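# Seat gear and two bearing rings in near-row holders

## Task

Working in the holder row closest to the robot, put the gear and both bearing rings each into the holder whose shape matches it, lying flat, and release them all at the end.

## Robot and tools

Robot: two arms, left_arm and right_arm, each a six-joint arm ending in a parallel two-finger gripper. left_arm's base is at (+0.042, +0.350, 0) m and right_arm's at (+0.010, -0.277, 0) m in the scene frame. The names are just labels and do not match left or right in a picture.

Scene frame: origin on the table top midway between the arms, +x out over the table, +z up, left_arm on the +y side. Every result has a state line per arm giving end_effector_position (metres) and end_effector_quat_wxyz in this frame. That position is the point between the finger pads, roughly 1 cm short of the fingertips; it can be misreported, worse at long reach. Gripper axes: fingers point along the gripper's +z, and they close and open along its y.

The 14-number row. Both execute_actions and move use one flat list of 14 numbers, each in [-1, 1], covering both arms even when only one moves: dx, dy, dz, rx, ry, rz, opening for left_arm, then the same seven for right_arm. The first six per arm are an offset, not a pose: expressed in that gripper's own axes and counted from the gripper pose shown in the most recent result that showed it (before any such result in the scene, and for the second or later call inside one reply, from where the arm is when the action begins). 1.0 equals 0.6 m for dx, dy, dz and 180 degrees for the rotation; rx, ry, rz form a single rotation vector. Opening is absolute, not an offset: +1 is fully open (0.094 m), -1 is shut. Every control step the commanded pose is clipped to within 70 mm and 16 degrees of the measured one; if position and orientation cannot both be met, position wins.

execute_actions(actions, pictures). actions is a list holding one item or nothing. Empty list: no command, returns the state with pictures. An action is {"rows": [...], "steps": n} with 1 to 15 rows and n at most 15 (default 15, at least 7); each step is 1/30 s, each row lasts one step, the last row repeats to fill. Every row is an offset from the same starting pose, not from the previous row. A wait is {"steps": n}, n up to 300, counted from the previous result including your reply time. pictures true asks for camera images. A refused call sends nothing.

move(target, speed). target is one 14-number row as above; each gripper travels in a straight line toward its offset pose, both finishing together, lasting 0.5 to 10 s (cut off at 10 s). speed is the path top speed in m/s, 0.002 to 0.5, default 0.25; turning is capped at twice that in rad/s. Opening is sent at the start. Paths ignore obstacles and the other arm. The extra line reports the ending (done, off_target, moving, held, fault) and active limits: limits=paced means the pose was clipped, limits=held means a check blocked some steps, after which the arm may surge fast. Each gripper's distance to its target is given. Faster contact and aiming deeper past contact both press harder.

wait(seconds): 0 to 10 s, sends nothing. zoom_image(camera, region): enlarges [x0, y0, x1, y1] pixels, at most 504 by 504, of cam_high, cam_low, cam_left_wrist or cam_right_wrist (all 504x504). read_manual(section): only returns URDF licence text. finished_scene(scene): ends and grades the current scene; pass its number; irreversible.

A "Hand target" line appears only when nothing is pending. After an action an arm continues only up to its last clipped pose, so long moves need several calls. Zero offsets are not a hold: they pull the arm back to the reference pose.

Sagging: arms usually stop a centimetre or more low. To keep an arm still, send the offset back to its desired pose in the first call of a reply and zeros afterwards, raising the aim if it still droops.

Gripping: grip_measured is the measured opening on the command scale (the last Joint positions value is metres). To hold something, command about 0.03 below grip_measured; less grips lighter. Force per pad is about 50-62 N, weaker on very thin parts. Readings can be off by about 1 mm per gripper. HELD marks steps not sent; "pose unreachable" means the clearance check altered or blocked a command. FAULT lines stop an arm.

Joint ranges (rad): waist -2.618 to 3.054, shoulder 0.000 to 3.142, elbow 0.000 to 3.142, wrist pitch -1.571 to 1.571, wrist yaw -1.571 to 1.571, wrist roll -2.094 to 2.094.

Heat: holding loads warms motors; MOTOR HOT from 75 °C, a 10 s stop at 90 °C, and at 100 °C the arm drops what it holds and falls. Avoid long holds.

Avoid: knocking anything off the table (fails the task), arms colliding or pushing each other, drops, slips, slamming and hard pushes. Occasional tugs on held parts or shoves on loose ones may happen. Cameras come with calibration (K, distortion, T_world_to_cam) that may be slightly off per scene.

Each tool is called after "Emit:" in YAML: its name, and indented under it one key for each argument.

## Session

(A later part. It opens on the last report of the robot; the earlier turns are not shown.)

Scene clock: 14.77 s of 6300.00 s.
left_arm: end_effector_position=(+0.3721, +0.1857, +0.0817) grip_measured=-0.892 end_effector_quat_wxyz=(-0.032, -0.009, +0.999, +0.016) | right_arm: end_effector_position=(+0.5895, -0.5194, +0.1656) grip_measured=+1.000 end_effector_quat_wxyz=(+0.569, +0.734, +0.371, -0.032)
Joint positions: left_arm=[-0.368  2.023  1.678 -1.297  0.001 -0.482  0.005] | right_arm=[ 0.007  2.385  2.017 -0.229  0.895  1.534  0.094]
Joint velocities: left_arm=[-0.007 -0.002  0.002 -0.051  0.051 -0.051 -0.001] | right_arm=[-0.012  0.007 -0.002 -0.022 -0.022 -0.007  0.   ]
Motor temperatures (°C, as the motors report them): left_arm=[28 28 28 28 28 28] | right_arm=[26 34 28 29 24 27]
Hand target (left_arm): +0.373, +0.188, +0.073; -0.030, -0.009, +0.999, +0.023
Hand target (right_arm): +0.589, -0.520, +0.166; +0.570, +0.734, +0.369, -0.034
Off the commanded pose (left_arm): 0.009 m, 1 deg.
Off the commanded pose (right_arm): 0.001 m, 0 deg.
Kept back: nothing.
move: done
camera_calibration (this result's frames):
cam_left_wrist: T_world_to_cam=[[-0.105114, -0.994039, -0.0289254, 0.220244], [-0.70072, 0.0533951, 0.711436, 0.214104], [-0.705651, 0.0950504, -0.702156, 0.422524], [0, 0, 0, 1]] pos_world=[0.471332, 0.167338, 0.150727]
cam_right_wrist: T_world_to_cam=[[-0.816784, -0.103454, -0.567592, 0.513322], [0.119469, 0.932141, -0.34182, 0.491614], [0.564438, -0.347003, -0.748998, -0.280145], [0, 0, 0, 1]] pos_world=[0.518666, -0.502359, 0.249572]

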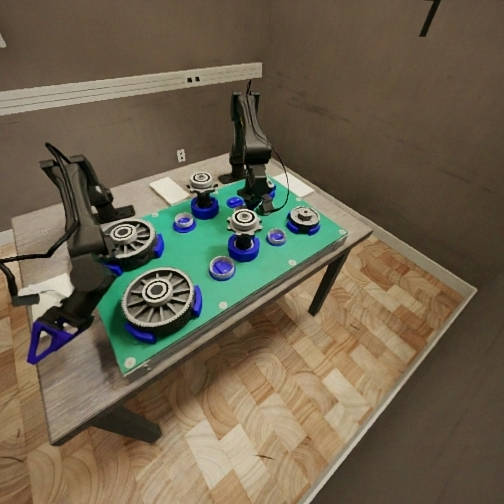

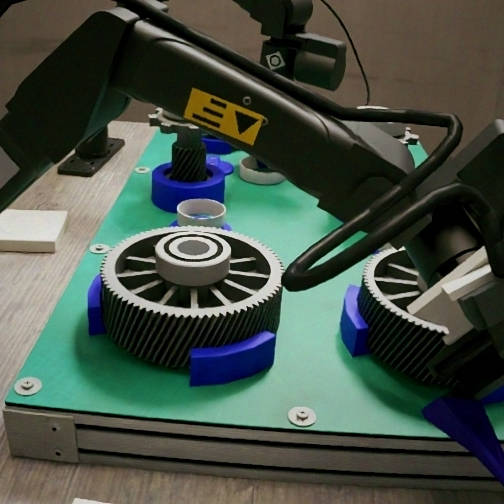

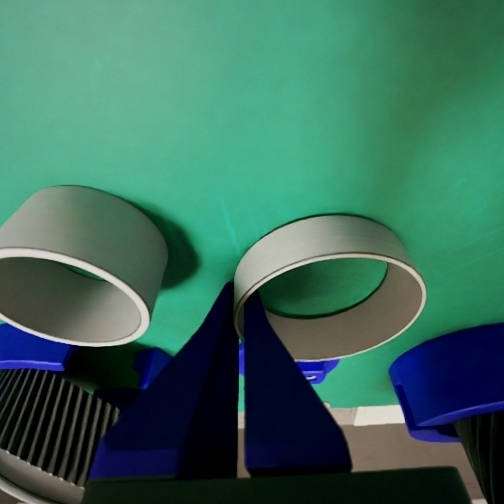

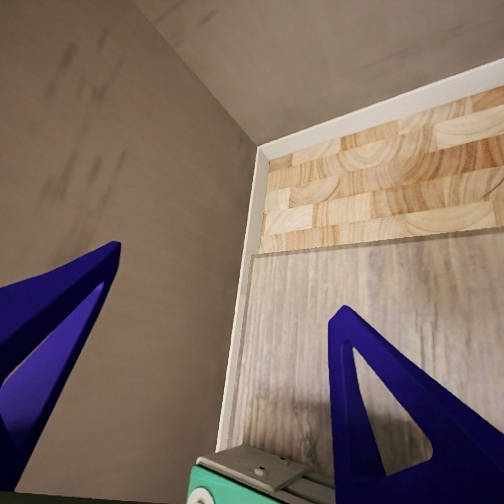

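Emit:
move:
  target: [0,0,0,0,0,0,-0.5,0,0,0,0,0,0,1]

Emit:
move:
  target: [0,0,-0.28,0,-0.02,0,-0.4,0,0,0,0,0,0,1]

Emit:
move:
  target: [0.07,-0.4,0,0,0,0.5,-0.4,0,0,0,0,0,0,1]

Scene clock: 15.97 s of 6300.00 s.
left_arm: end_effector_position=(+0.3722, +0.1852, +0.0812) grip_measured=-0.502 end_effector_quat_wxyz=(-0.032, -0.009, +0.999, +0.015) | right_arm: end_effector_position=(+0.5905, -0.5188, +0.1651) grip_measured=+1.000 end_effector_quat_wxyz=(+0.567, +0.734, +0.373, -0.029)
Joint positions: left_arm=[-0.368  2.025  1.677 -1.295  0.003 -0.482  0.023] | right_arm=[ 0.007  2.385  2.017 -0.229  0.887  1.534  0.094]
Joint velocities: left_arm=[-0.017  0.017  0.007 -0.066 -0.081  0.007 -0.   ] | right_arm=[-0.017 -0.017 -0.002 -0.037 -0.051 -0.051  0.   ]
Motor temperatures (°C, as the motors report them): left_arm=[28 28 28 28 28 28] | right_arm=[26 34 28 29 24 27]
Hand target (left_arm): +0.372, +0.186, +0.082; -0.032, -0.009, +0.999, +0.016
Hand target (right_arm): +0.590, -0.519, +0.166; +0.569, +0.734, +0.371, -0.032
Off the commanded pose (left_arm): 0.001 m, 0 deg.
Off the commanded pose (right_arm): 0.001 m, 0 deg.
Kept back: nothing.
move: done
camera_calibration (this result's frames):
cam_left_wrist: T_world_to_cam=[[-0.10497, -0.994118, -0.0266546, 0.21951], [-0.700245, 0.0548551, 0.711792, 0.214102], [-0.706144, 0.0933819, -0.701884, 0.422754], [0, 0, 0, 1]] pos_world=[0.471491, 0.166997, 0.150179]
cam_right_wrist: T_world_to_cam=[[-0.815756, -0.106072, -0.568587, 0.512052], [0.114112, 0.934204, -0.337997, 0.494297], [0.567028, -0.340605, -0.749978, -0.278931], [0, 0, 0, 1]] pos_world=[0.519466, -0.502465, 0.249025]

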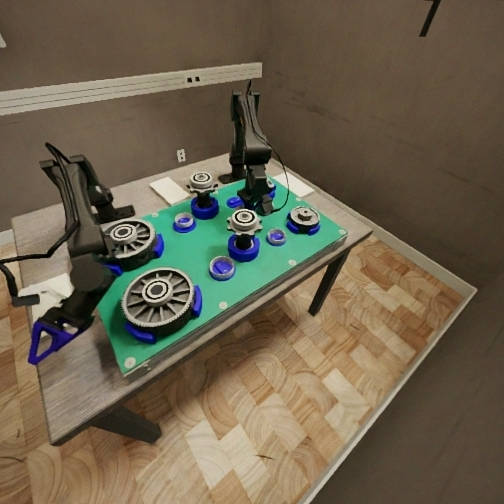

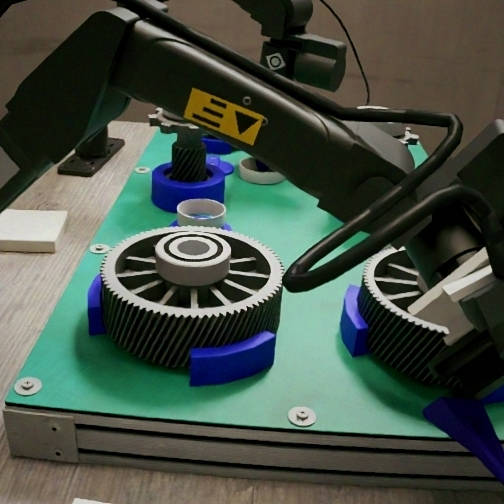

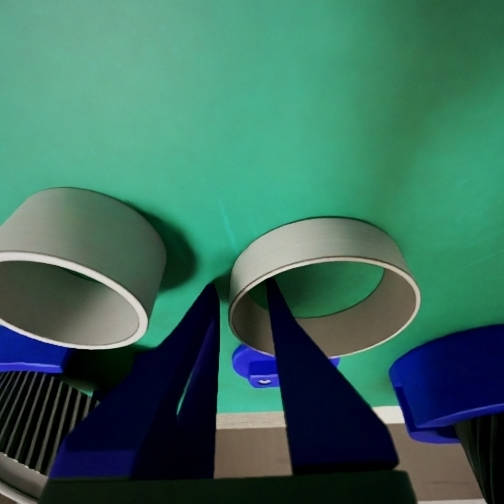

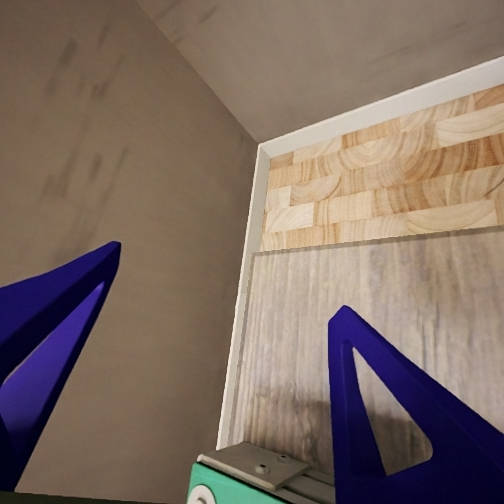

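Scene clock: 17.10 s of 6300.00 s.
left_arm: end_effector_position=(+0.3832, +0.1835, +0.2438) grip_measured=-0.402 end_effector_quat_wxyz=(+0.107, -0.010, +0.993, -0.046) | right_arm: end_effector_position=(+0.5914, -0.5181, +0.1645) grip_measured=+1.000 end_effector_quat_wxyz=(+0.566, +0.734, +0.375, -0.026)
Joint positions: left_arm=[-0.368  1.869  2.1   -1.57  -0.016 -0.482  0.028] | right_arm=[ 0.007  2.385  2.017 -0.229  0.88   1.534  0.094]
Joint velocities: left_arm=[-0.002 -0.002  0.022 -0.007 -0.007  0.051  0.001] | right_arm=[-0.022  0.002 -0.012 -0.022  0.037  0.007  0.   ]
Motor temperatures (°C, as the motors report them): left_arm=[28 29 28 28 28 28] | right_arm=[26 34 28 29 24 27]
Hand target (left_arm): +0.382, +0.184, +0.247; +0.109, -0.009, +0.993, -0.042
Hand target (right_arm): +0.590, -0.519, +0.165; +0.567, +0.734, +0.373, -0.029
Off the commanded pose (left_arm): 0.006 m, 14 deg.
Off the commanded pose (right_arm): 0.001 m, 0 deg.
joint sent to its limit (left arm) — the command would take joint 4 (wrist pitch) past its lower limit, so that joint was sent only as far as its limit.
Kept back: nothing.
move: off_target (left_arm)
camera_calibration (this result's frames):
cam_left_wrist: T_world_to_cam=[[-0.10843, -0.992163, 0.0620989, 0.202632], [-0.868542, 0.124939, 0.47961, 0.214414], [-0.483609, -0.00193116, -0.875282, 0.519295], [0, 0, 0, 1]] pos_world=[0.459335, 0.175258, 0.339111]
cam_right_wrist: T_world_to_cam=[[-0.814711, -0.10868, -0.569592, 0.510779], [0.10874, 0.936219, -0.334169, 0.496969], [0.569581, -0.334189, -0.75093, -0.277695], [0, 0, 0, 1]] pos_world=[0.520267, -0.502564, 0.248478]

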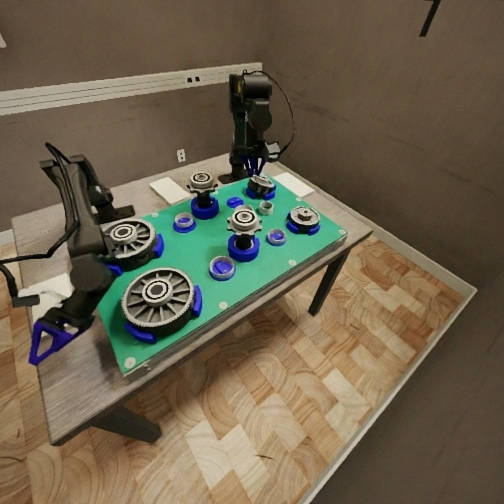

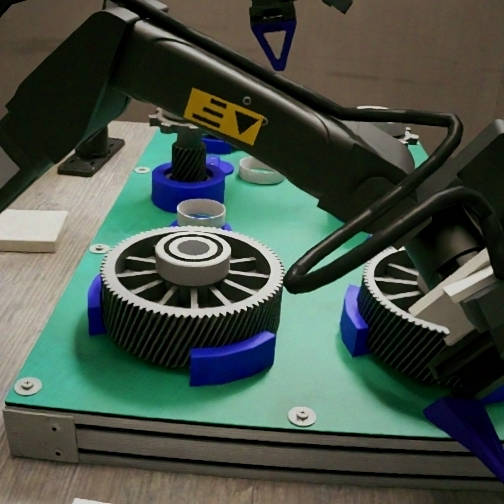

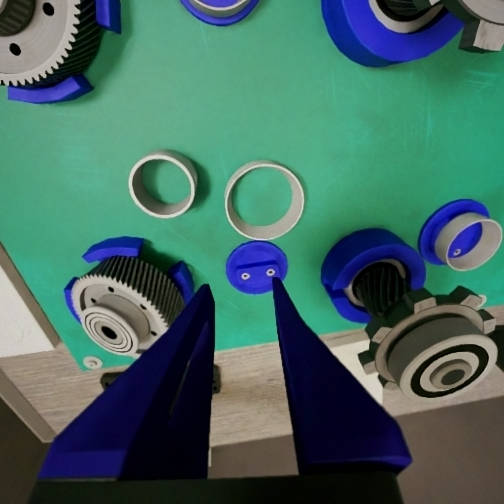

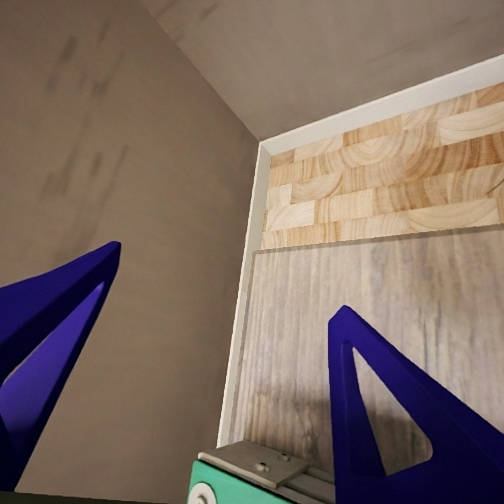

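Scene clock: 20.83 s of 6300.00 s.
left_arm: end_effector_position=(+0.3504, -0.0528, +0.2573) grip_measured=-0.402 end_effector_quat_wxyz=(+0.246, +0.678, +0.692, +0.024) | right_arm: end_effector_position=(+0.5924, -0.5174, +0.1639) grip_measured=+1.000 end_effector_quat_wxyz=(+0.565, +0.734, +0.377, -0.024)
Joint positions: left_arm=[-0.872  2.339  2.826 -1.576 -0.136  0.616  0.028] | right_arm=[ 0.007  2.385  2.017 -0.229  0.873  1.534  0.094]
Joint velocities: left_arm=[ 0.002  0.002  0.002 -0.022  0.007  0.022  0.   ] | right_arm=[ 0.002  0.002  0.012 -0.007 -0.007 -0.007  0.   ]
Motor temperatures (°C, as the motors report them): left_arm=[28 30 29 28 28 28] | right_arm=[26 35 28 29 24 27]
Hand target (left_arm): +0.348, -0.055, +0.262; +0.253, +0.682, +0.686, +0.025
Hand target (right_arm): +0.591, -0.518, +0.164; +0.566, +0.734, +0.375, -0.026
Off the commanded pose (left_arm): 0.007 m, 16 deg.
Off the commanded pose (right_arm): 0.001 m, 0 deg.
joint sent to its limit (left arm) — the command would take joint 4 (wrist pitch) past its lower limit, so that joint was sent only as far as its limit.
Kept back: nothing.
move: off_target (left_arm); limits=paced
camera_calibration (this result's frames):
cam_left_wrist: T_world_to_cam=[[-0.913517, 0.0358599, -0.405217, 0.42038], [-0.134826, 0.913117, 0.384758, 0.017875], [0.383808, 0.406116, -0.829314, 0.220626], [0, 0, 0, 1]] pos_world=[0.301757, -0.120996, 0.346435]
cam_right_wrist: T_world_to_cam=[[-0.813649, -0.111277, -0.570607, 0.509504], [0.103354, 0.938187, -0.330337, 0.499631], [0.572095, -0.327753, -0.751855, -0.276439], [0, 0, 0, 1]] pos_world=[0.521069, -0.502655, 0.247931]

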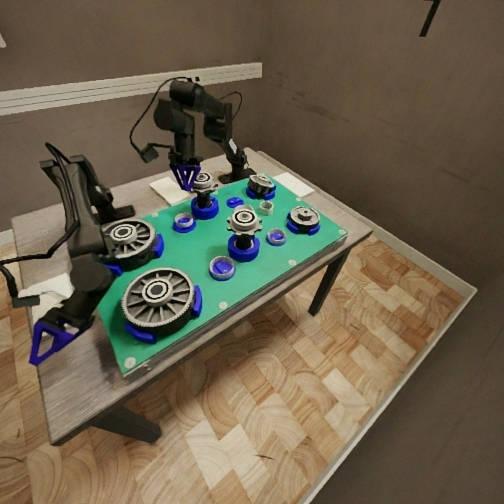

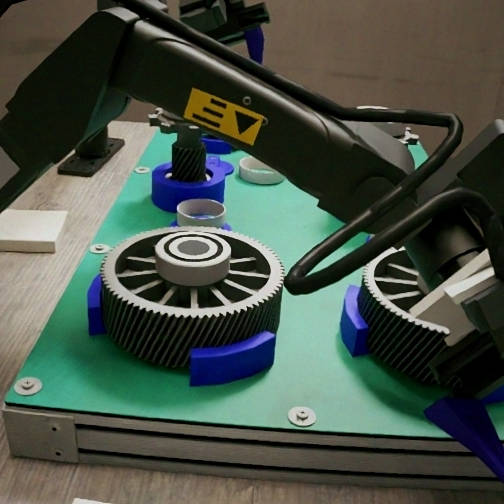

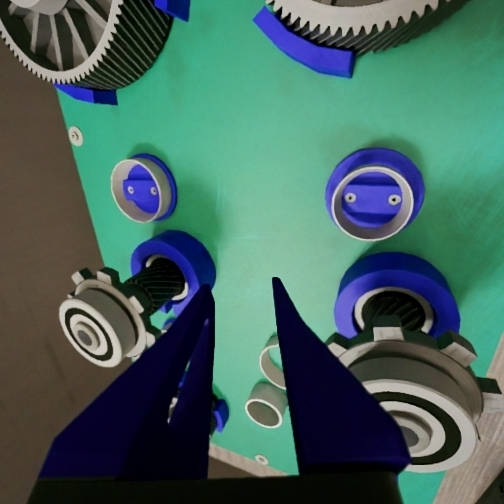

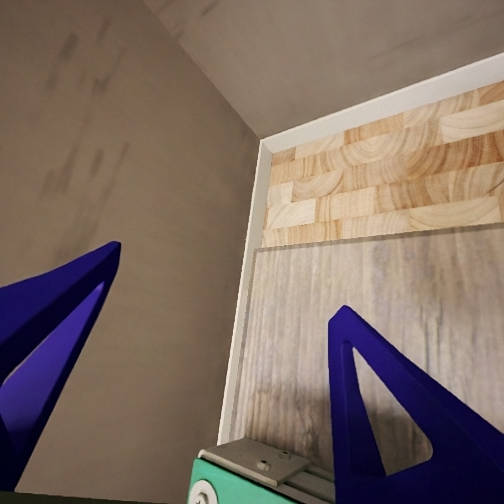

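Emit:
move:
  target: [0.057,-0.109,0.175,0.123,0.101,0.006,-0.4,0,0,0,0,0,0,1]
  speed: 0.15

Scene clock: 23.23 s of 6300.00 s.
left_arm: end_effector_position=(+0.3306, -0.0627, +0.1349) grip_measured=-0.402 end_effector_quat_wxyz=(+0.085, +0.709, +0.700, -0.008) | right_arm: end_effector_position=(+0.5933, -0.5168, +0.1634) grip_measured=+1.000 end_effector_quat_wxyz=(+0.564, +0.734, +0.379, -0.021)
Joint positions: left_arm=[-0.872  2.493  2.668 -1.576 -0.013  0.619  0.028] | right_arm=[ 0.007  2.385  2.017 -0.229  0.866  1.534  0.094]
Joint velocities: left_arm=[-0.002 -0.007 -0.002  0.007  0.125 -0.066  0.001] | right_arm=[-0.007 -0.002 -0.002  0.037 -0.037 -0.022  0.   ]
Motor temperatures (°C, as the motors report them): left_arm=[28 31 29 28 28 28] | right_arm=[26 36 28 29 24 27]
Hand target (left_arm): +0.329, -0.059, +0.132; +0.074, +0.707, +0.704, -0.014
Hand target (right_arm): +0.592, -0.517, +0.164; +0.565, +0.734, +0.377, -0.024
Off the commanded pose (left_arm): 0.007 m, 10 deg.
Off the commanded pose (right_arm): 0.001 m, 0 deg.
joint sent to its limit (left arm) — the command would take joint 4 (wrist pitch) past its lower limit, so that joint was sent only as far as its limit.
Kept back: nothing.
move: off_target (left_arm)
camera_calibration (this result's frames):
cam_left_wrist: T_world_to_cam=[[-0.983522, 0.127162, -0.128512, 0.344615], [0.0326127, 0.823959, 0.565711, -0.0140218], [0.177825, 0.552198, -0.814528, 0.205976], [0, 0, 0, 1]] pos_world=[0.302766, -0.146008, 0.219992]
cam_right_wrist: T_world_to_cam=[[-0.812629, -0.113727, -0.571577, 0.508294], [0.098238, 0.940008, -0.326703, 0.502143], [0.574442, -0.321639, -0.752705, -0.275231], [0, 0, 0, 1]] pos_world=[0.521829, -0.502736, 0.247413]

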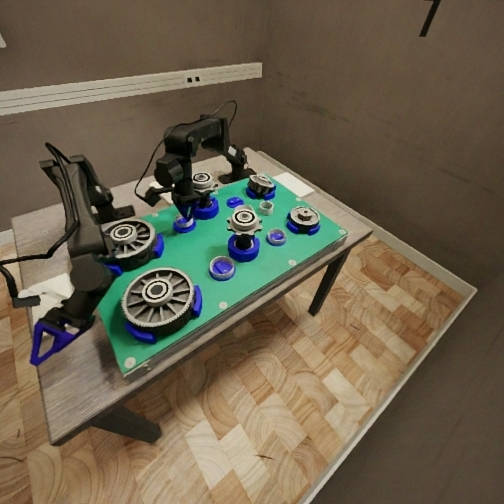

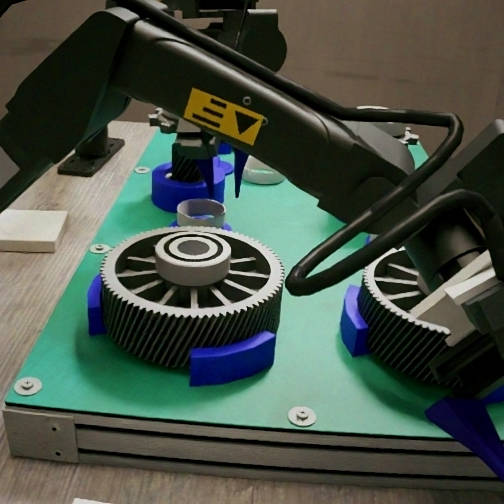

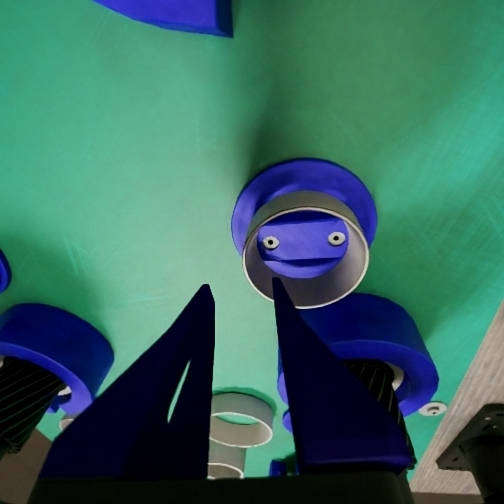

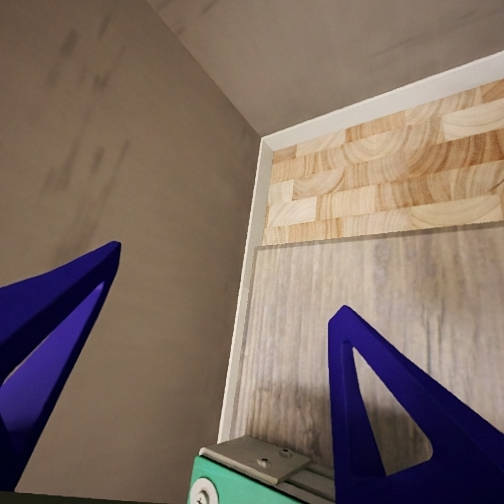

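Emit:
move:
  target: [0.022,-0.01,0.075,0.035,0.042,-0.004,-0.4,0,0,0,0,0,0,1]
  speed: 0.05

Scene clock: 25.53 s of 6300.00 s.
left_arm: end_effector_position=(+0.3303, -0.0627, +0.0991) grip_measured=-0.402 end_effector_quat_wxyz=(+0.048, +0.711, +0.701, -0.003) | right_arm: end_effector_position=(+0.5942, -0.5161, +0.1629) grip_measured=+1.000 end_effector_quat_wxyz=(+0.562, +0.734, +0.381, -0.018)
Joint positions: left_arm=[-0.872  2.567  2.668 -1.576 -0.012  0.619  0.028] | right_arm=[ 0.007  2.385  2.017 -0.229  0.859  1.534  0.094]
Joint velocities: left_arm=[-0.002 -0.007  0.012  0.051 -0.037  0.022 -0.001] | right_arm=[ 0.022 -0.012 -0.017 -0.037  0.007 -0.051  0.   ]
Motor temperatures (°C, as the motors report them): left_arm=[28 32 29 28 28 28] | right_arm=[26 36 29 30 24 27]
Hand target (left_arm): +0.329, -0.056, +0.088; +0.028, +0.708, +0.706, -0.006
Hand target (right_arm): +0.593, -0.517, +0.163; +0.564, +0.734, +0.379, -0.021
Off the commanded pose (left_arm): 0.013 m, 6 deg.
Off the commanded pose (right_arm): 0.001 m, 0 deg.
joint sent to its limit (left arm) — the command would take joint 4 (wrist pitch) past its lower limit, so that joint was sent only as far as its limit.
Kept back: nothing.
move: off_target (left_arm)
camera_calibration (this result's frames):
cam_left_wrist: T_world_to_cam=[[-0.987963, 0.133569, -0.078031, 0.336594], [0.0582558, 0.78855, 0.612205, -0.00903663], [0.143303, 0.60029, -0.786839, 0.18859], [0, 0, 0, 1]] pos_world=[0.306043, -0.151041, 0.180187]
cam_right_wrist: T_world_to_cam=[[-0.811536, -0.116304, -0.572611, 0.507014], [0.092824, 0.941883, -0.322863, 0.504783], [0.576882, -0.315167, -0.753576, -0.273935], [0, 0, 0, 1]] pos_world=[0.522633, -0.502814, 0.246867]

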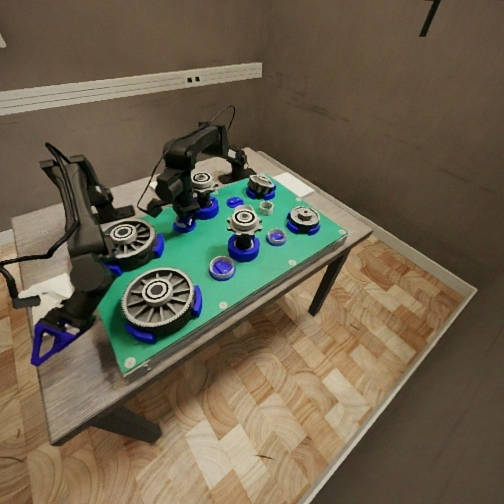

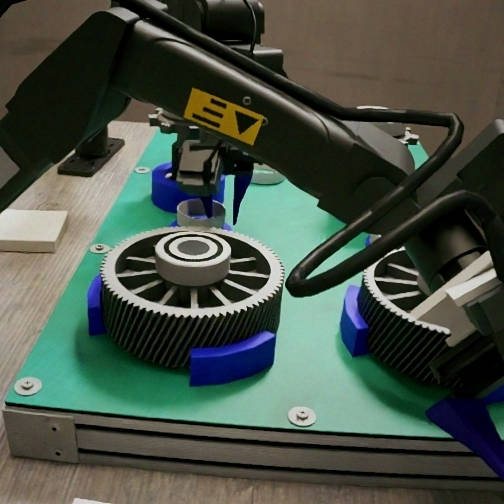

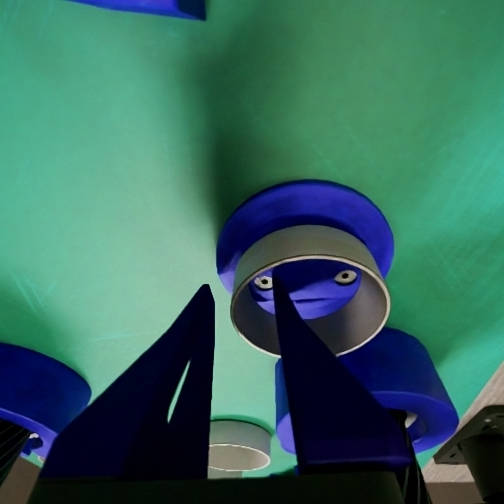

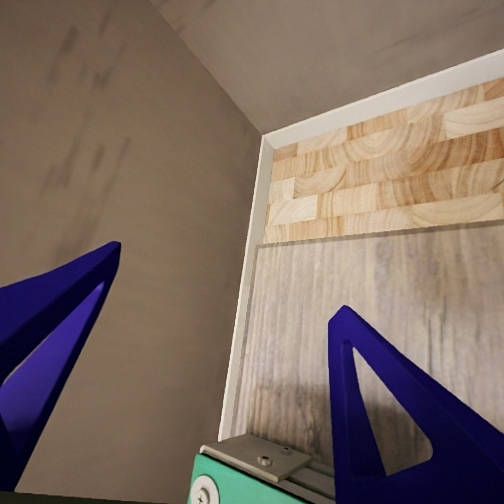

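Well straddled; descending a little more, then closing.

Emit:
move:
  target: [0.015,0,0.035,0,0,0,-0.5,0,0,0,0,0,0,1]
  speed: 0.03

Emit:
move:
  target: [0,0,0,0,0,0,-1,0,0,0,0,0,0,1]

Emit:
move:
  target: [0,0.03,-0.09,0,0,0,-1,0,0,0,0,0,0,1]
  speed: 0.08

Scene clock: 26.77 s of 6300.00 s.
left_arm: end_effector_position=(+0.3296, -0.0618, +0.0977) grip_measured=-0.498 end_effector_quat_wxyz=(+0.070, +0.711, +0.700, -0.007) | right_arm: end_effector_position=(+0.5951, -0.5154, +0.1623) grip_measured=+1.000 end_effector_quat_wxyz=(+0.561, +0.734, +0.383, -0.016)
Joint positions: left_arm=[-0.872  2.437  2.414 -1.408 -0.011  0.619  0.024] | right_arm=[ 0.007  2.385  2.017 -0.229  0.851  1.534  0.094]
Joint velocities: left_arm=[ 0.002 -0.002 -0.037  0.007 -0.066 -0.007  0.001] | right_arm=[ 0.007  0.007  0.007 -0.081  0.066  0.007  0.   ]
Motor temperatures (°C, as the motors report them): left_arm=[28 32 28 28 28 28] | right_arm=[26 36 29 30 24 27]
Hand target (left_arm): +0.331, -0.055, +0.077; +0.047, +0.711, +0.701, -0.003
Hand target (right_arm): +0.594, -0.516, +0.163; +0.562, +0.734, +0.381, -0.018
Off the commanded pose (left_arm): 0.021 m, 2 deg.
Off the commanded pose (right_arm): 0.001 m, 0 deg.
Kept back: nothing.
move: off_target (left_arm)
camera_calibration (this result's frames):
cam_left_wrist: T_world_to_cam=[[-0.98562, 0.131068, -0.106652, 0.337513], [0.0443981, 0.809852, 0.584952, -0.000300689], [0.163041, 0.571805, -0.804025, 0.180418], [0, 0, 0, 1]] pos_world=[0.303258, -0.147158, 0.181233]
cam_right_wrist: T_world_to_cam=[[-0.810261, -0.118666, -0.57393, 0.505783], [0.0876311, 0.943747, -0.318845, 0.507264], [0.579481, -0.308642, -0.754282, -0.272741], [0, 0, 0, 1]] pos_world=[0.523412, -0.502888, 0.2463]

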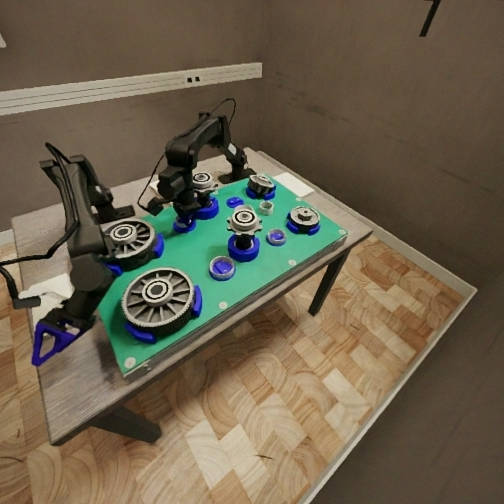

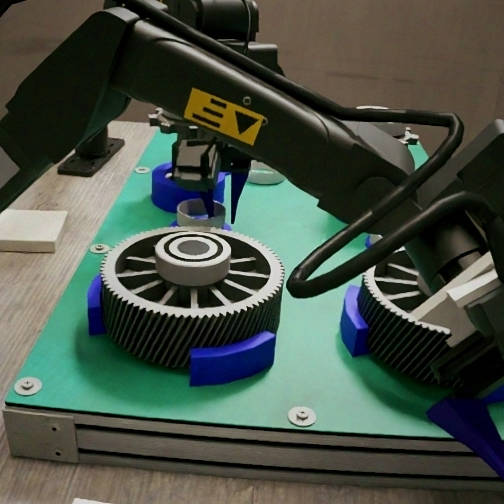

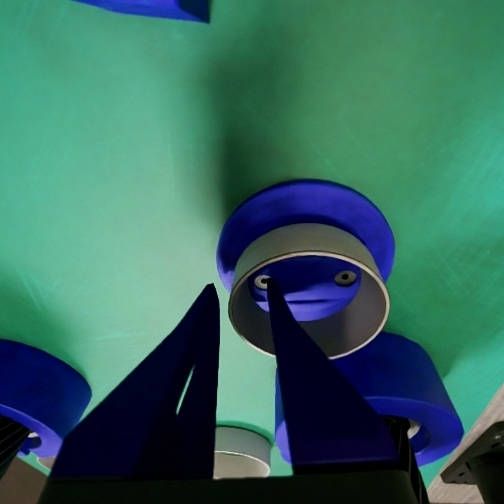

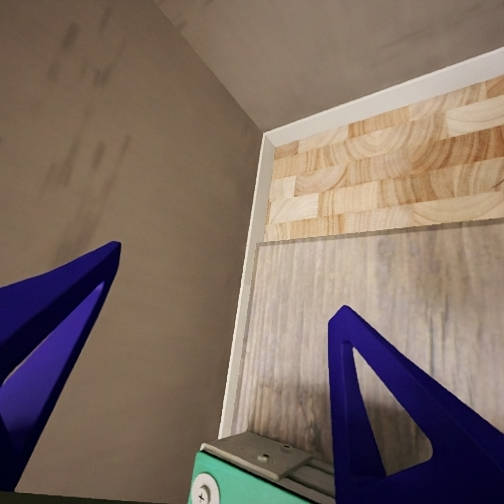

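Scene clock: 27.27 s of 6300.00 s.
left_arm: end_effector_position=(+0.3284, -0.0626, +0.1035) grip_measured=-0.906 end_effector_quat_wxyz=(+0.074, +0.710, +0.700, -0.012) | right_arm: end_effector_position=(+0.5960, -0.5147, +0.1618) grip_measured=+1.000 end_effector_quat_wxyz=(+0.560, +0.734, +0.385, -0.013)
Joint positions: left_arm=[-0.872  2.425  2.414 -1.409 -0.003  0.618  0.004] | right_arm=[ 0.007  2.385  2.017 -0.229  0.845  1.534  0.094]
Joint velocities: left_arm=[-0.007 -0.007 -0.002  0.022 -0.081 -0.007 -0.   ] | right_arm=[ 0.002 -0.007  0.002 -0.037  0.037  0.007  0.   ]
Motor temperatures (°C, as the motors report them): left_arm=[28 33 28 28 28 28] | right_arm=[26 36 29 30 24 27]
Hand target (left_arm): +0.330, -0.062, +0.098; +0.070, +0.711, +0.700, -0.006
Hand target (right_arm): +0.595, -0.515, +0.162; +0.561, +0.734, +0.383, -0.016
Off the commanded pose (left_arm): 0.006 m, 1 deg.
Off the commanded pose (right_arm): 0.001 m, 0 deg.
Kept back: nothing.
move: done
camera_calibration (this result's frames):
cam_left_wrist: T_world_to_cam=[[-0.985634, 0.129586, -0.108317, 0.337192], [0.0445139, 0.817973, 0.573532, -0.00133548], [0.162923, 0.560471, -0.81199, 0.18594], [0, 0, 0, 1]] pos_world=[0.302114, -0.146817, 0.188271]
cam_right_wrist: T_world_to_cam=[[-0.809196, -0.121085, -0.574926, 0.504568], [0.0824761, 0.945434, -0.315201, 0.509744], [0.581721, -0.302477, -0.755055, -0.271475], [0, 0, 0, 1]] pos_world=[0.524175, -0.502949, 0.245782]

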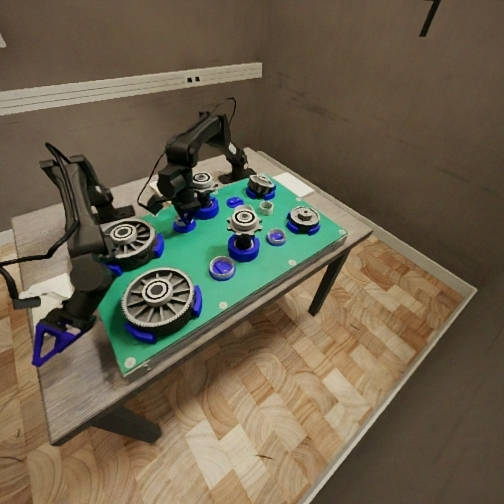

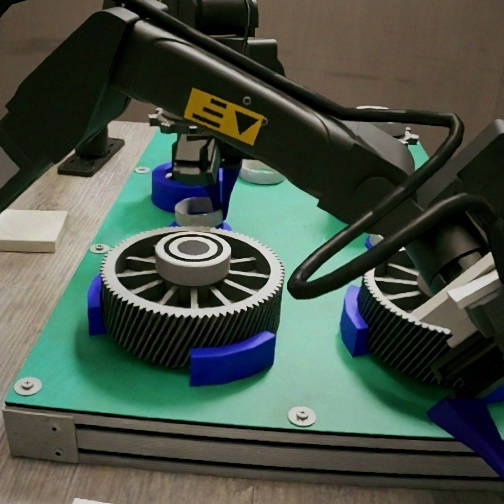

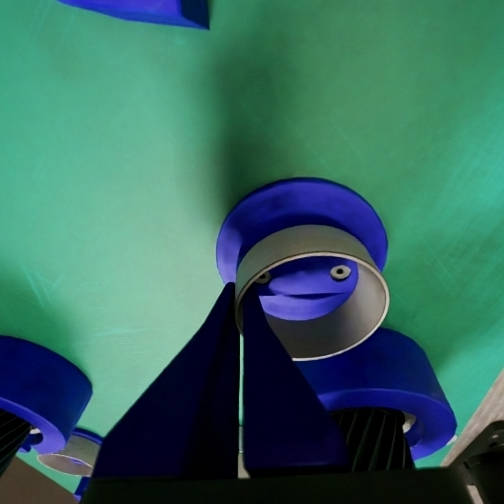

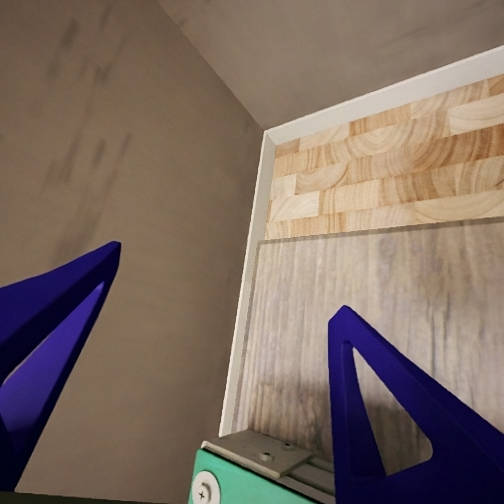

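Scene clock: 28.30 s of 6300.00 s.
left_arm: end_effector_position=(+0.3384, -0.0564, +0.1326) grip_measured=-0.906 end_effector_quat_wxyz=(+0.082, +0.709, +0.700, -0.011) | right_arm: end_effector_position=(+0.5969, -0.5141, +0.1613) grip_measured=+1.000 end_effector_quat_wxyz=(+0.559, +0.734, +0.387, -0.010)
Joint positions: left_arm=[-0.849  2.492  2.657 -1.571 -0.004  0.639  0.004] | right_arm=[ 0.007  2.385  2.017 -0.229  0.838  1.534  0.094]
Joint velocities: left_arm=[ 0.002 -0.002 -0.027  0.007  0.022 -0.007  0.001] | right_arm=[ 0.007 -0.017  0.002  0.022 -0.007 -0.007  0.   ]
Motor temperatures (°C, as the motors report them): left_arm=[28 33 29 28 28 28] | right_arm=[26 37 29 30 24 27]
Hand target (left_arm): +0.341, -0.055, +0.157; +0.107, +0.708, +0.698, -0.016
Hand target (right_arm): +0.596, -0.515, +0.162; +0.560, +0.734, +0.385, -0.013
Off the commanded pose (left_arm): 0.026 m, 1 deg.
Off the commanded pose (right_arm): 0.001 m, 0 deg.
joint sent to its limit (left arm) — the command would take joint 4 (wrist pitch) past its lower limit, so that joint was sent only as far as its limit.
Kept back: nothing.
move: off_target (left_arm)
camera_calibration (this result's frames):
cam_left_wrist: T_world_to_cam=[[-0.984697, 0.125946, -0.120451, 0.350497], [0.0360442, 0.823406, 0.566306, -0.0193911], [0.170505, 0.553299, -0.815346, 0.201914], [0, 0, 0, 1]] pos_world=[0.311405, -0.139896, 0.217829]
cam_right_wrist: T_world_to_cam=[[-0.808117, -0.123494, -0.575931, 0.50335], [0.0773093, 0.947078, -0.311554, 0.512215], [0.583926, -0.296297, -0.755803, -0.270192], [0, 0, 0, 1]] pos_world=[0.524939, -0.503004, 0.245265]

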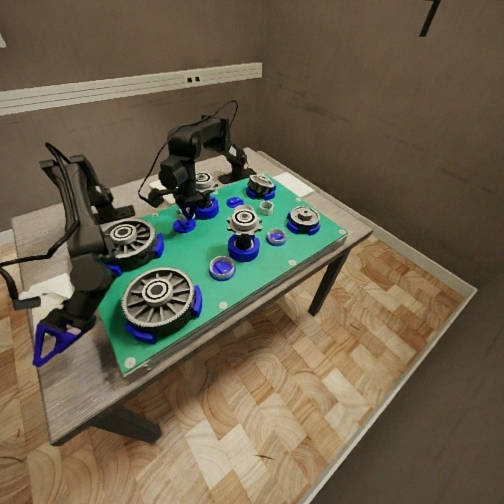

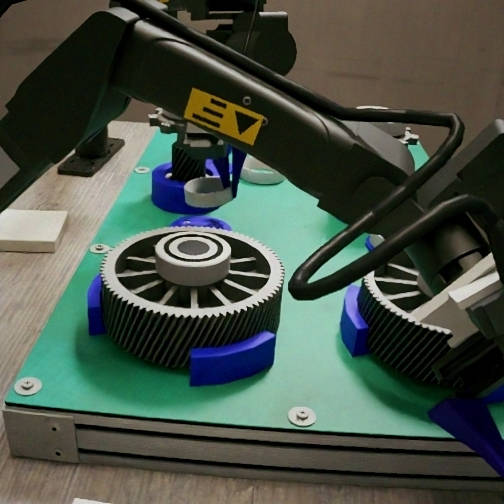

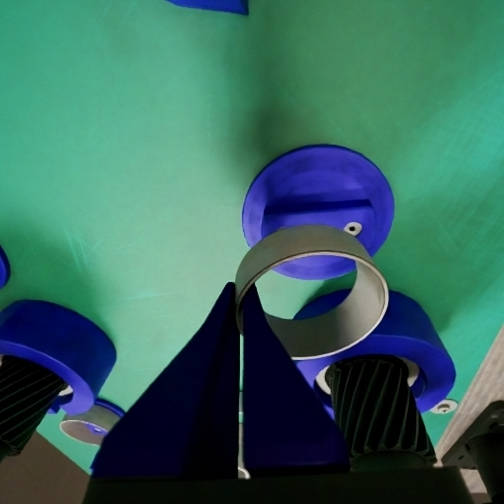

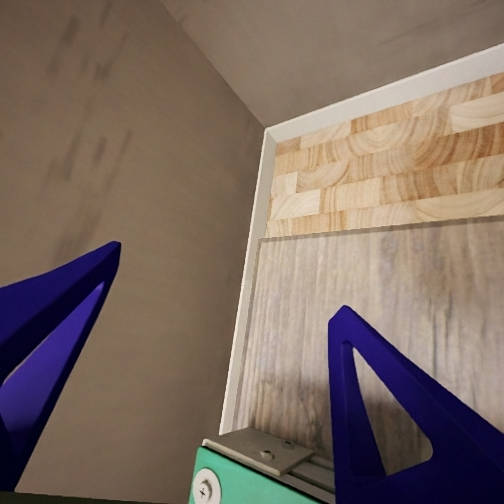

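Emit:
move:
  target: [-0.06,0.07,-0.22,-0.05,-0.05,0,-1,0,0,0,0,0,0,1]
  speed: 0.12

Scene clock: 30.23 s of 6300.00 s.
left_arm: end_effector_position=(+0.3596, -0.0705, +0.2477) grip_measured=-0.906 end_effector_quat_wxyz=(+0.256, +0.687, +0.680, -0.021) | right_arm: end_effector_position=(+0.5978, -0.5134, +0.1607) grip_measured=+1.000 end_effector_quat_wxyz=(+0.557, +0.734, +0.389, -0.008)
Joint positions: left_arm=[-0.841  2.372  2.824 -1.505 -0.031  0.653  0.004] | right_arm=[ 0.007  2.385  2.017 -0.229  0.83   1.534  0.094]
Joint velocities: left_arm=[-0.012 -0.022 -0.012 -0.066  0.007 -0.037 -0.   ] | right_arm=[ 0.027  0.002 -0.007 -0.022 -0.066 -0.037  0.   ]
Motor temperatures (°C, as the motors report them): left_arm=[28 34 29 28 28 28] | right_arm=[26 37 29 30 24 27]
Hand target (left_arm): +0.366, -0.071, +0.270; +0.291, +0.678, +0.674, -0.025
Hand target (right_arm): +0.597, -0.514, +0.161; +0.559, +0.734, +0.387, -0.010
Off the commanded pose (left_arm): 0.025 m, 8 deg.
Off the commanded pose (right_arm): 0.001 m, 0 deg.
elbow stopped short (left arm): the move would have taken joint 3 (elbow) straighter than the controller allows; a more bent joint 3 avoids this.
Kept back: nothing.
move: off_target (left_arm)
camera_calibration (this result's frames):
cam_left_wrist: T_world_to_cam=[[-0.927269, 0.0564577, -0.370115, 0.423268], [-0.0717868, 0.943412, 0.323761, 0.0335569], [0.367449, 0.326783, -0.870743, 0.226837], [0, 0, 0, 1]] pos_world=[0.311541, -0.129681, 0.34331]
cam_right_wrist: T_world_to_cam=[[-0.806963, -0.126026, -0.577, 0.502063], [0.0718428, 0.948767, -0.307701, 0.514811], [0.586217, -0.289756, -0.756565, -0.268817], [0, 0, 0, 1]] pos_world=[0.525746, -0.503055, 0.24472]

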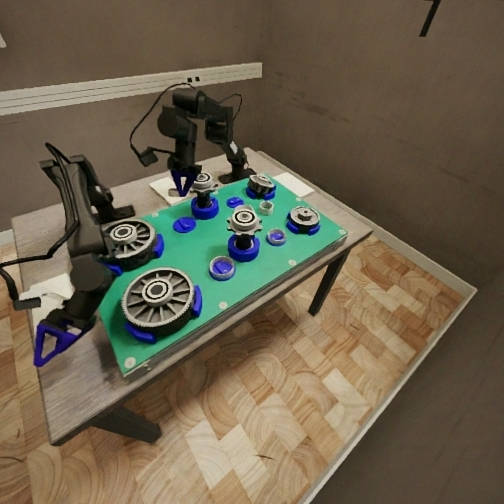

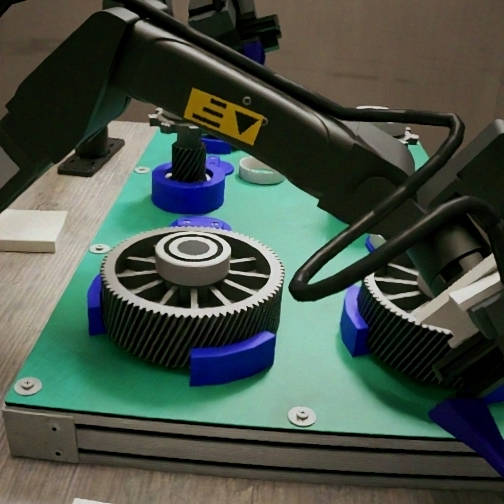

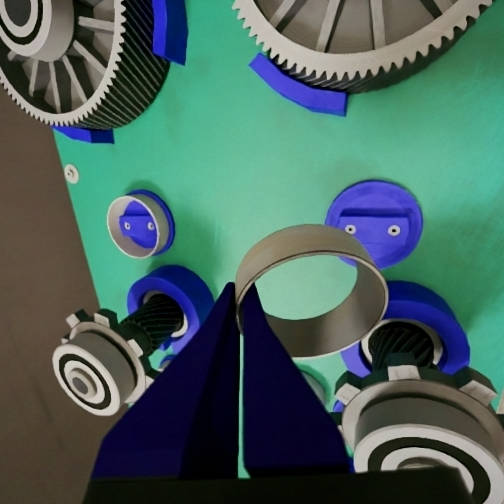

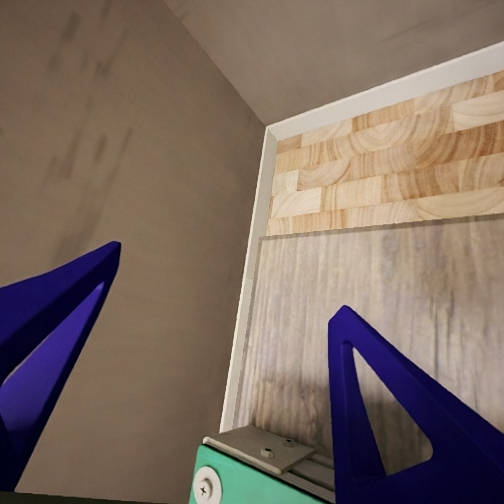

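Emit:
move:
  target: [0.387,0.019,-0.2,0,0,-0.5,-1,0,0,0,0,0,0,1]

Scene clock: 34.27 s of 6300.00 s.
left_arm: end_effector_position=(+0.3518, +0.1876, +0.2546) grip_measured=-0.906 end_effector_quat_wxyz=(+0.158, +0.010, +0.970, -0.186) | right_arm: end_effector_position=(+0.5987, -0.5127, +0.1602) grip_measured=+1.000 end_effector_quat_wxyz=(+0.556, +0.734, +0.391, -0.005)
Joint positions: left_arm=[-0.271  1.531  1.667 -1.27   0.234 -0.398  0.004] | right_arm=[ 0.007  2.385  2.017 -0.229  0.824  1.534  0.094]
Joint velocities: left_arm=[-0.007 -0.012  0.002  0.007 -0.11  -0.022 -0.   ] | right_arm=[-0.002 -0.012 -0.012  0.037  0.007  0.007  0.   ]
Motor temperatures (°C, as the motors report them): left_arm=[28 35 29 29 28 28] | right_arm=[26 37 29 30 24 27]
Hand target (left_arm): +0.347, +0.189, +0.260; +0.161, +0.005, +0.967, -0.196
Hand target (right_arm): +0.598, -0.513, +0.161; +0.557, +0.734, +0.389, -0.008
Off the commanded pose (left_arm): 0.014 m, 2 deg.
Off the commanded pose (right_arm): 0.001 m, 0 deg.
Kept back: nothing.
move: off_target (left_arm)
camera_calibration (this result's frames):
cam_left_wrist: T_world_to_cam=[[-0.19232, -0.92989, 0.313556, 0.156402], [-0.899669, 0.294685, 0.322113, 0.200667], [-0.39193, -0.220148, -0.893267, 0.526913], [0, 0, 0, 1]] pos_world=[0.417126, 0.202302, 0.356996]
cam_right_wrist: T_world_to_cam=[[-0.805854, -0.128414, -0.578022, 0.500841], [0.0666522, 0.950322, -0.304048, 0.51726], [0.588351, -0.283545, -0.757262, -0.267497], [0, 0, 0, 1]] pos_world=[0.526511, -0.503097, 0.244204]

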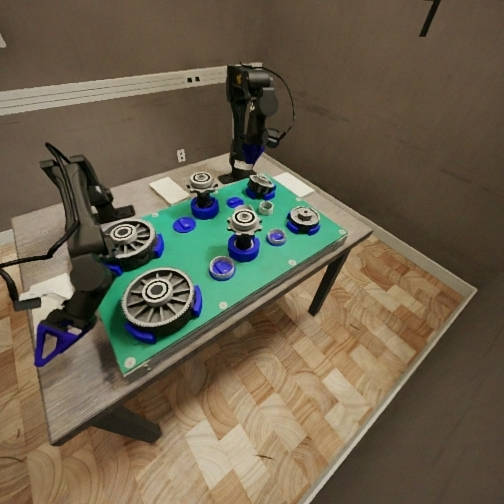

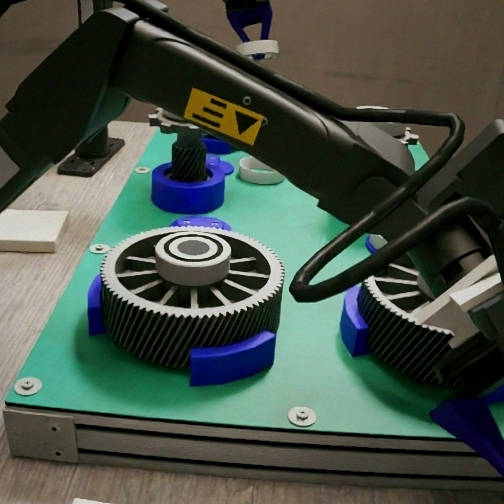

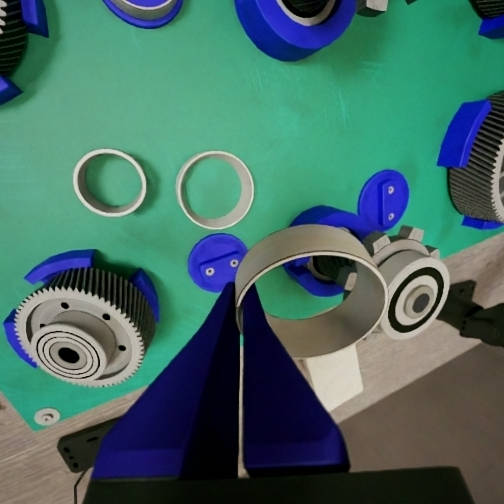

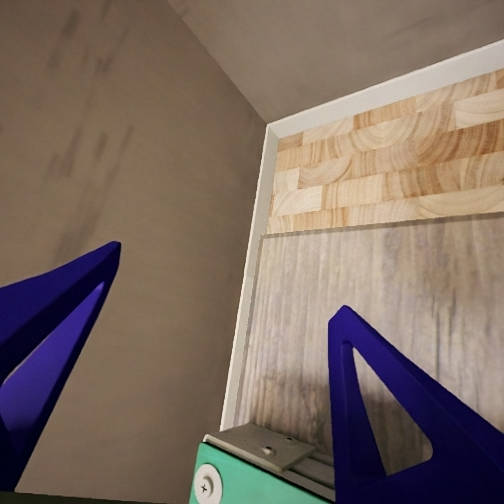

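Emit:
move:
  target: [0.165,0.082,0.155,-0.147,0.064,0.01,-1,0,0,0,0,0,0,1]
  speed: 0.15

Scene clock: 36.70 s of 6300.00 s.
left_arm: end_effector_position=(+0.2885, +0.1970, +0.1270) grip_measured=-0.906 end_effector_quat_wxyz=(+0.052, +0.013, +0.998, +0.044) | right_arm: end_effector_position=(+0.5996, -0.5120, +0.1597) grip_measured=+1.000 end_effector_quat_wxyz=(+0.555, +0.734, +0.392, -0.003)
Joint positions: left_arm=[-0.545  1.604  1.329 -1.264 -0.133 -0.612  0.004] | right_arm=[ 0.007  2.385  2.017 -0.229  0.817  1.534  0.094]
Joint velocities: left_arm=[-0.007 -0.012 -0.002  0.066 -0.095 -0.051 -0.   ] | right_arm=[ 0.002 -0.017 -0.017  0.007 -0.066  0.037  0.   ]
Motor temperatures (°C, as the motors report them): left_arm=[28 34 29 29 28 28] | right_arm=[26 38 29 30 24 27]
Hand target (left_arm): +0.291, +0.195, +0.126; +0.063, +0.010, +0.997, +0.045
Hand target (right_arm): +0.599, -0.513, +0.160; +0.556, +0.734, +0.391, -0.005
Off the commanded pose (left_arm): 0.003 m, 1 deg.
Off the commanded pose (right_arm): 0.001 m, 0 deg.
Kept back: nothing.
move: done
camera_calibration (this result's frames):
cam_left_wrist: T_world_to_cam=[[-0.141516, -0.984259, -0.105863, 0.242335], [-0.806925, 0.0527444, 0.588294, 0.169153], [-0.57345, 0.168677, -0.801688, 0.354336], [0, 0, 0, 1]] pos_world=[0.373982, 0.169831, 0.210209]
cam_right_wrist: T_world_to_cam=[[-0.804732, -0.130792, -0.579052, 0.499618], [0.0614506, 0.951834, -0.300393, 0.519699], [0.59045, -0.277319, -0.757934, -0.266159], [0, 0, 0, 1]] pos_world=[0.527276, -0.503132, 0.243688]

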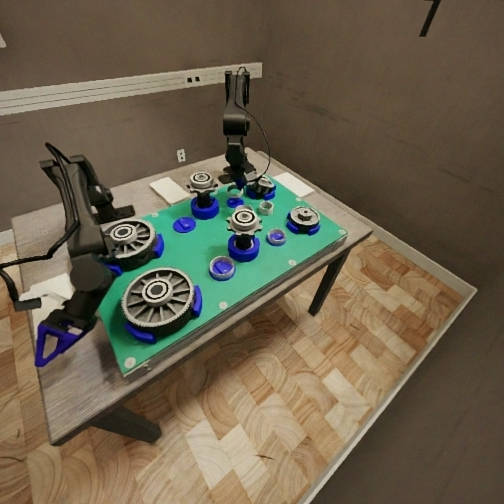

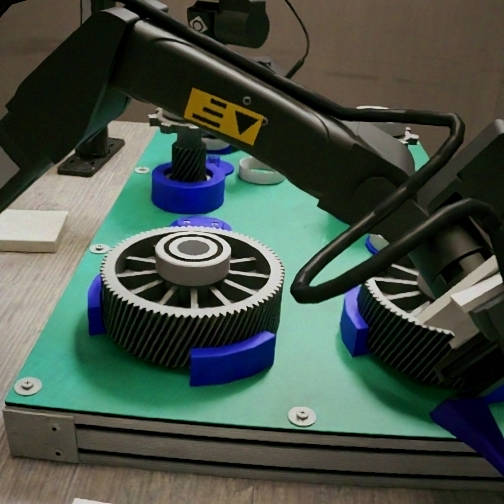

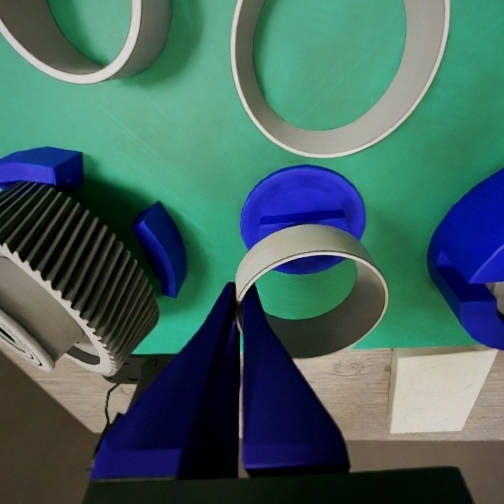

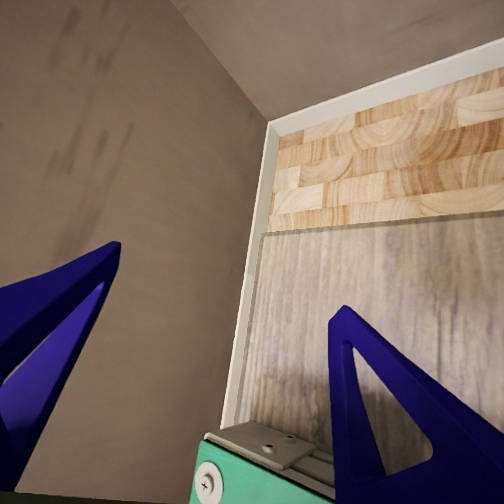

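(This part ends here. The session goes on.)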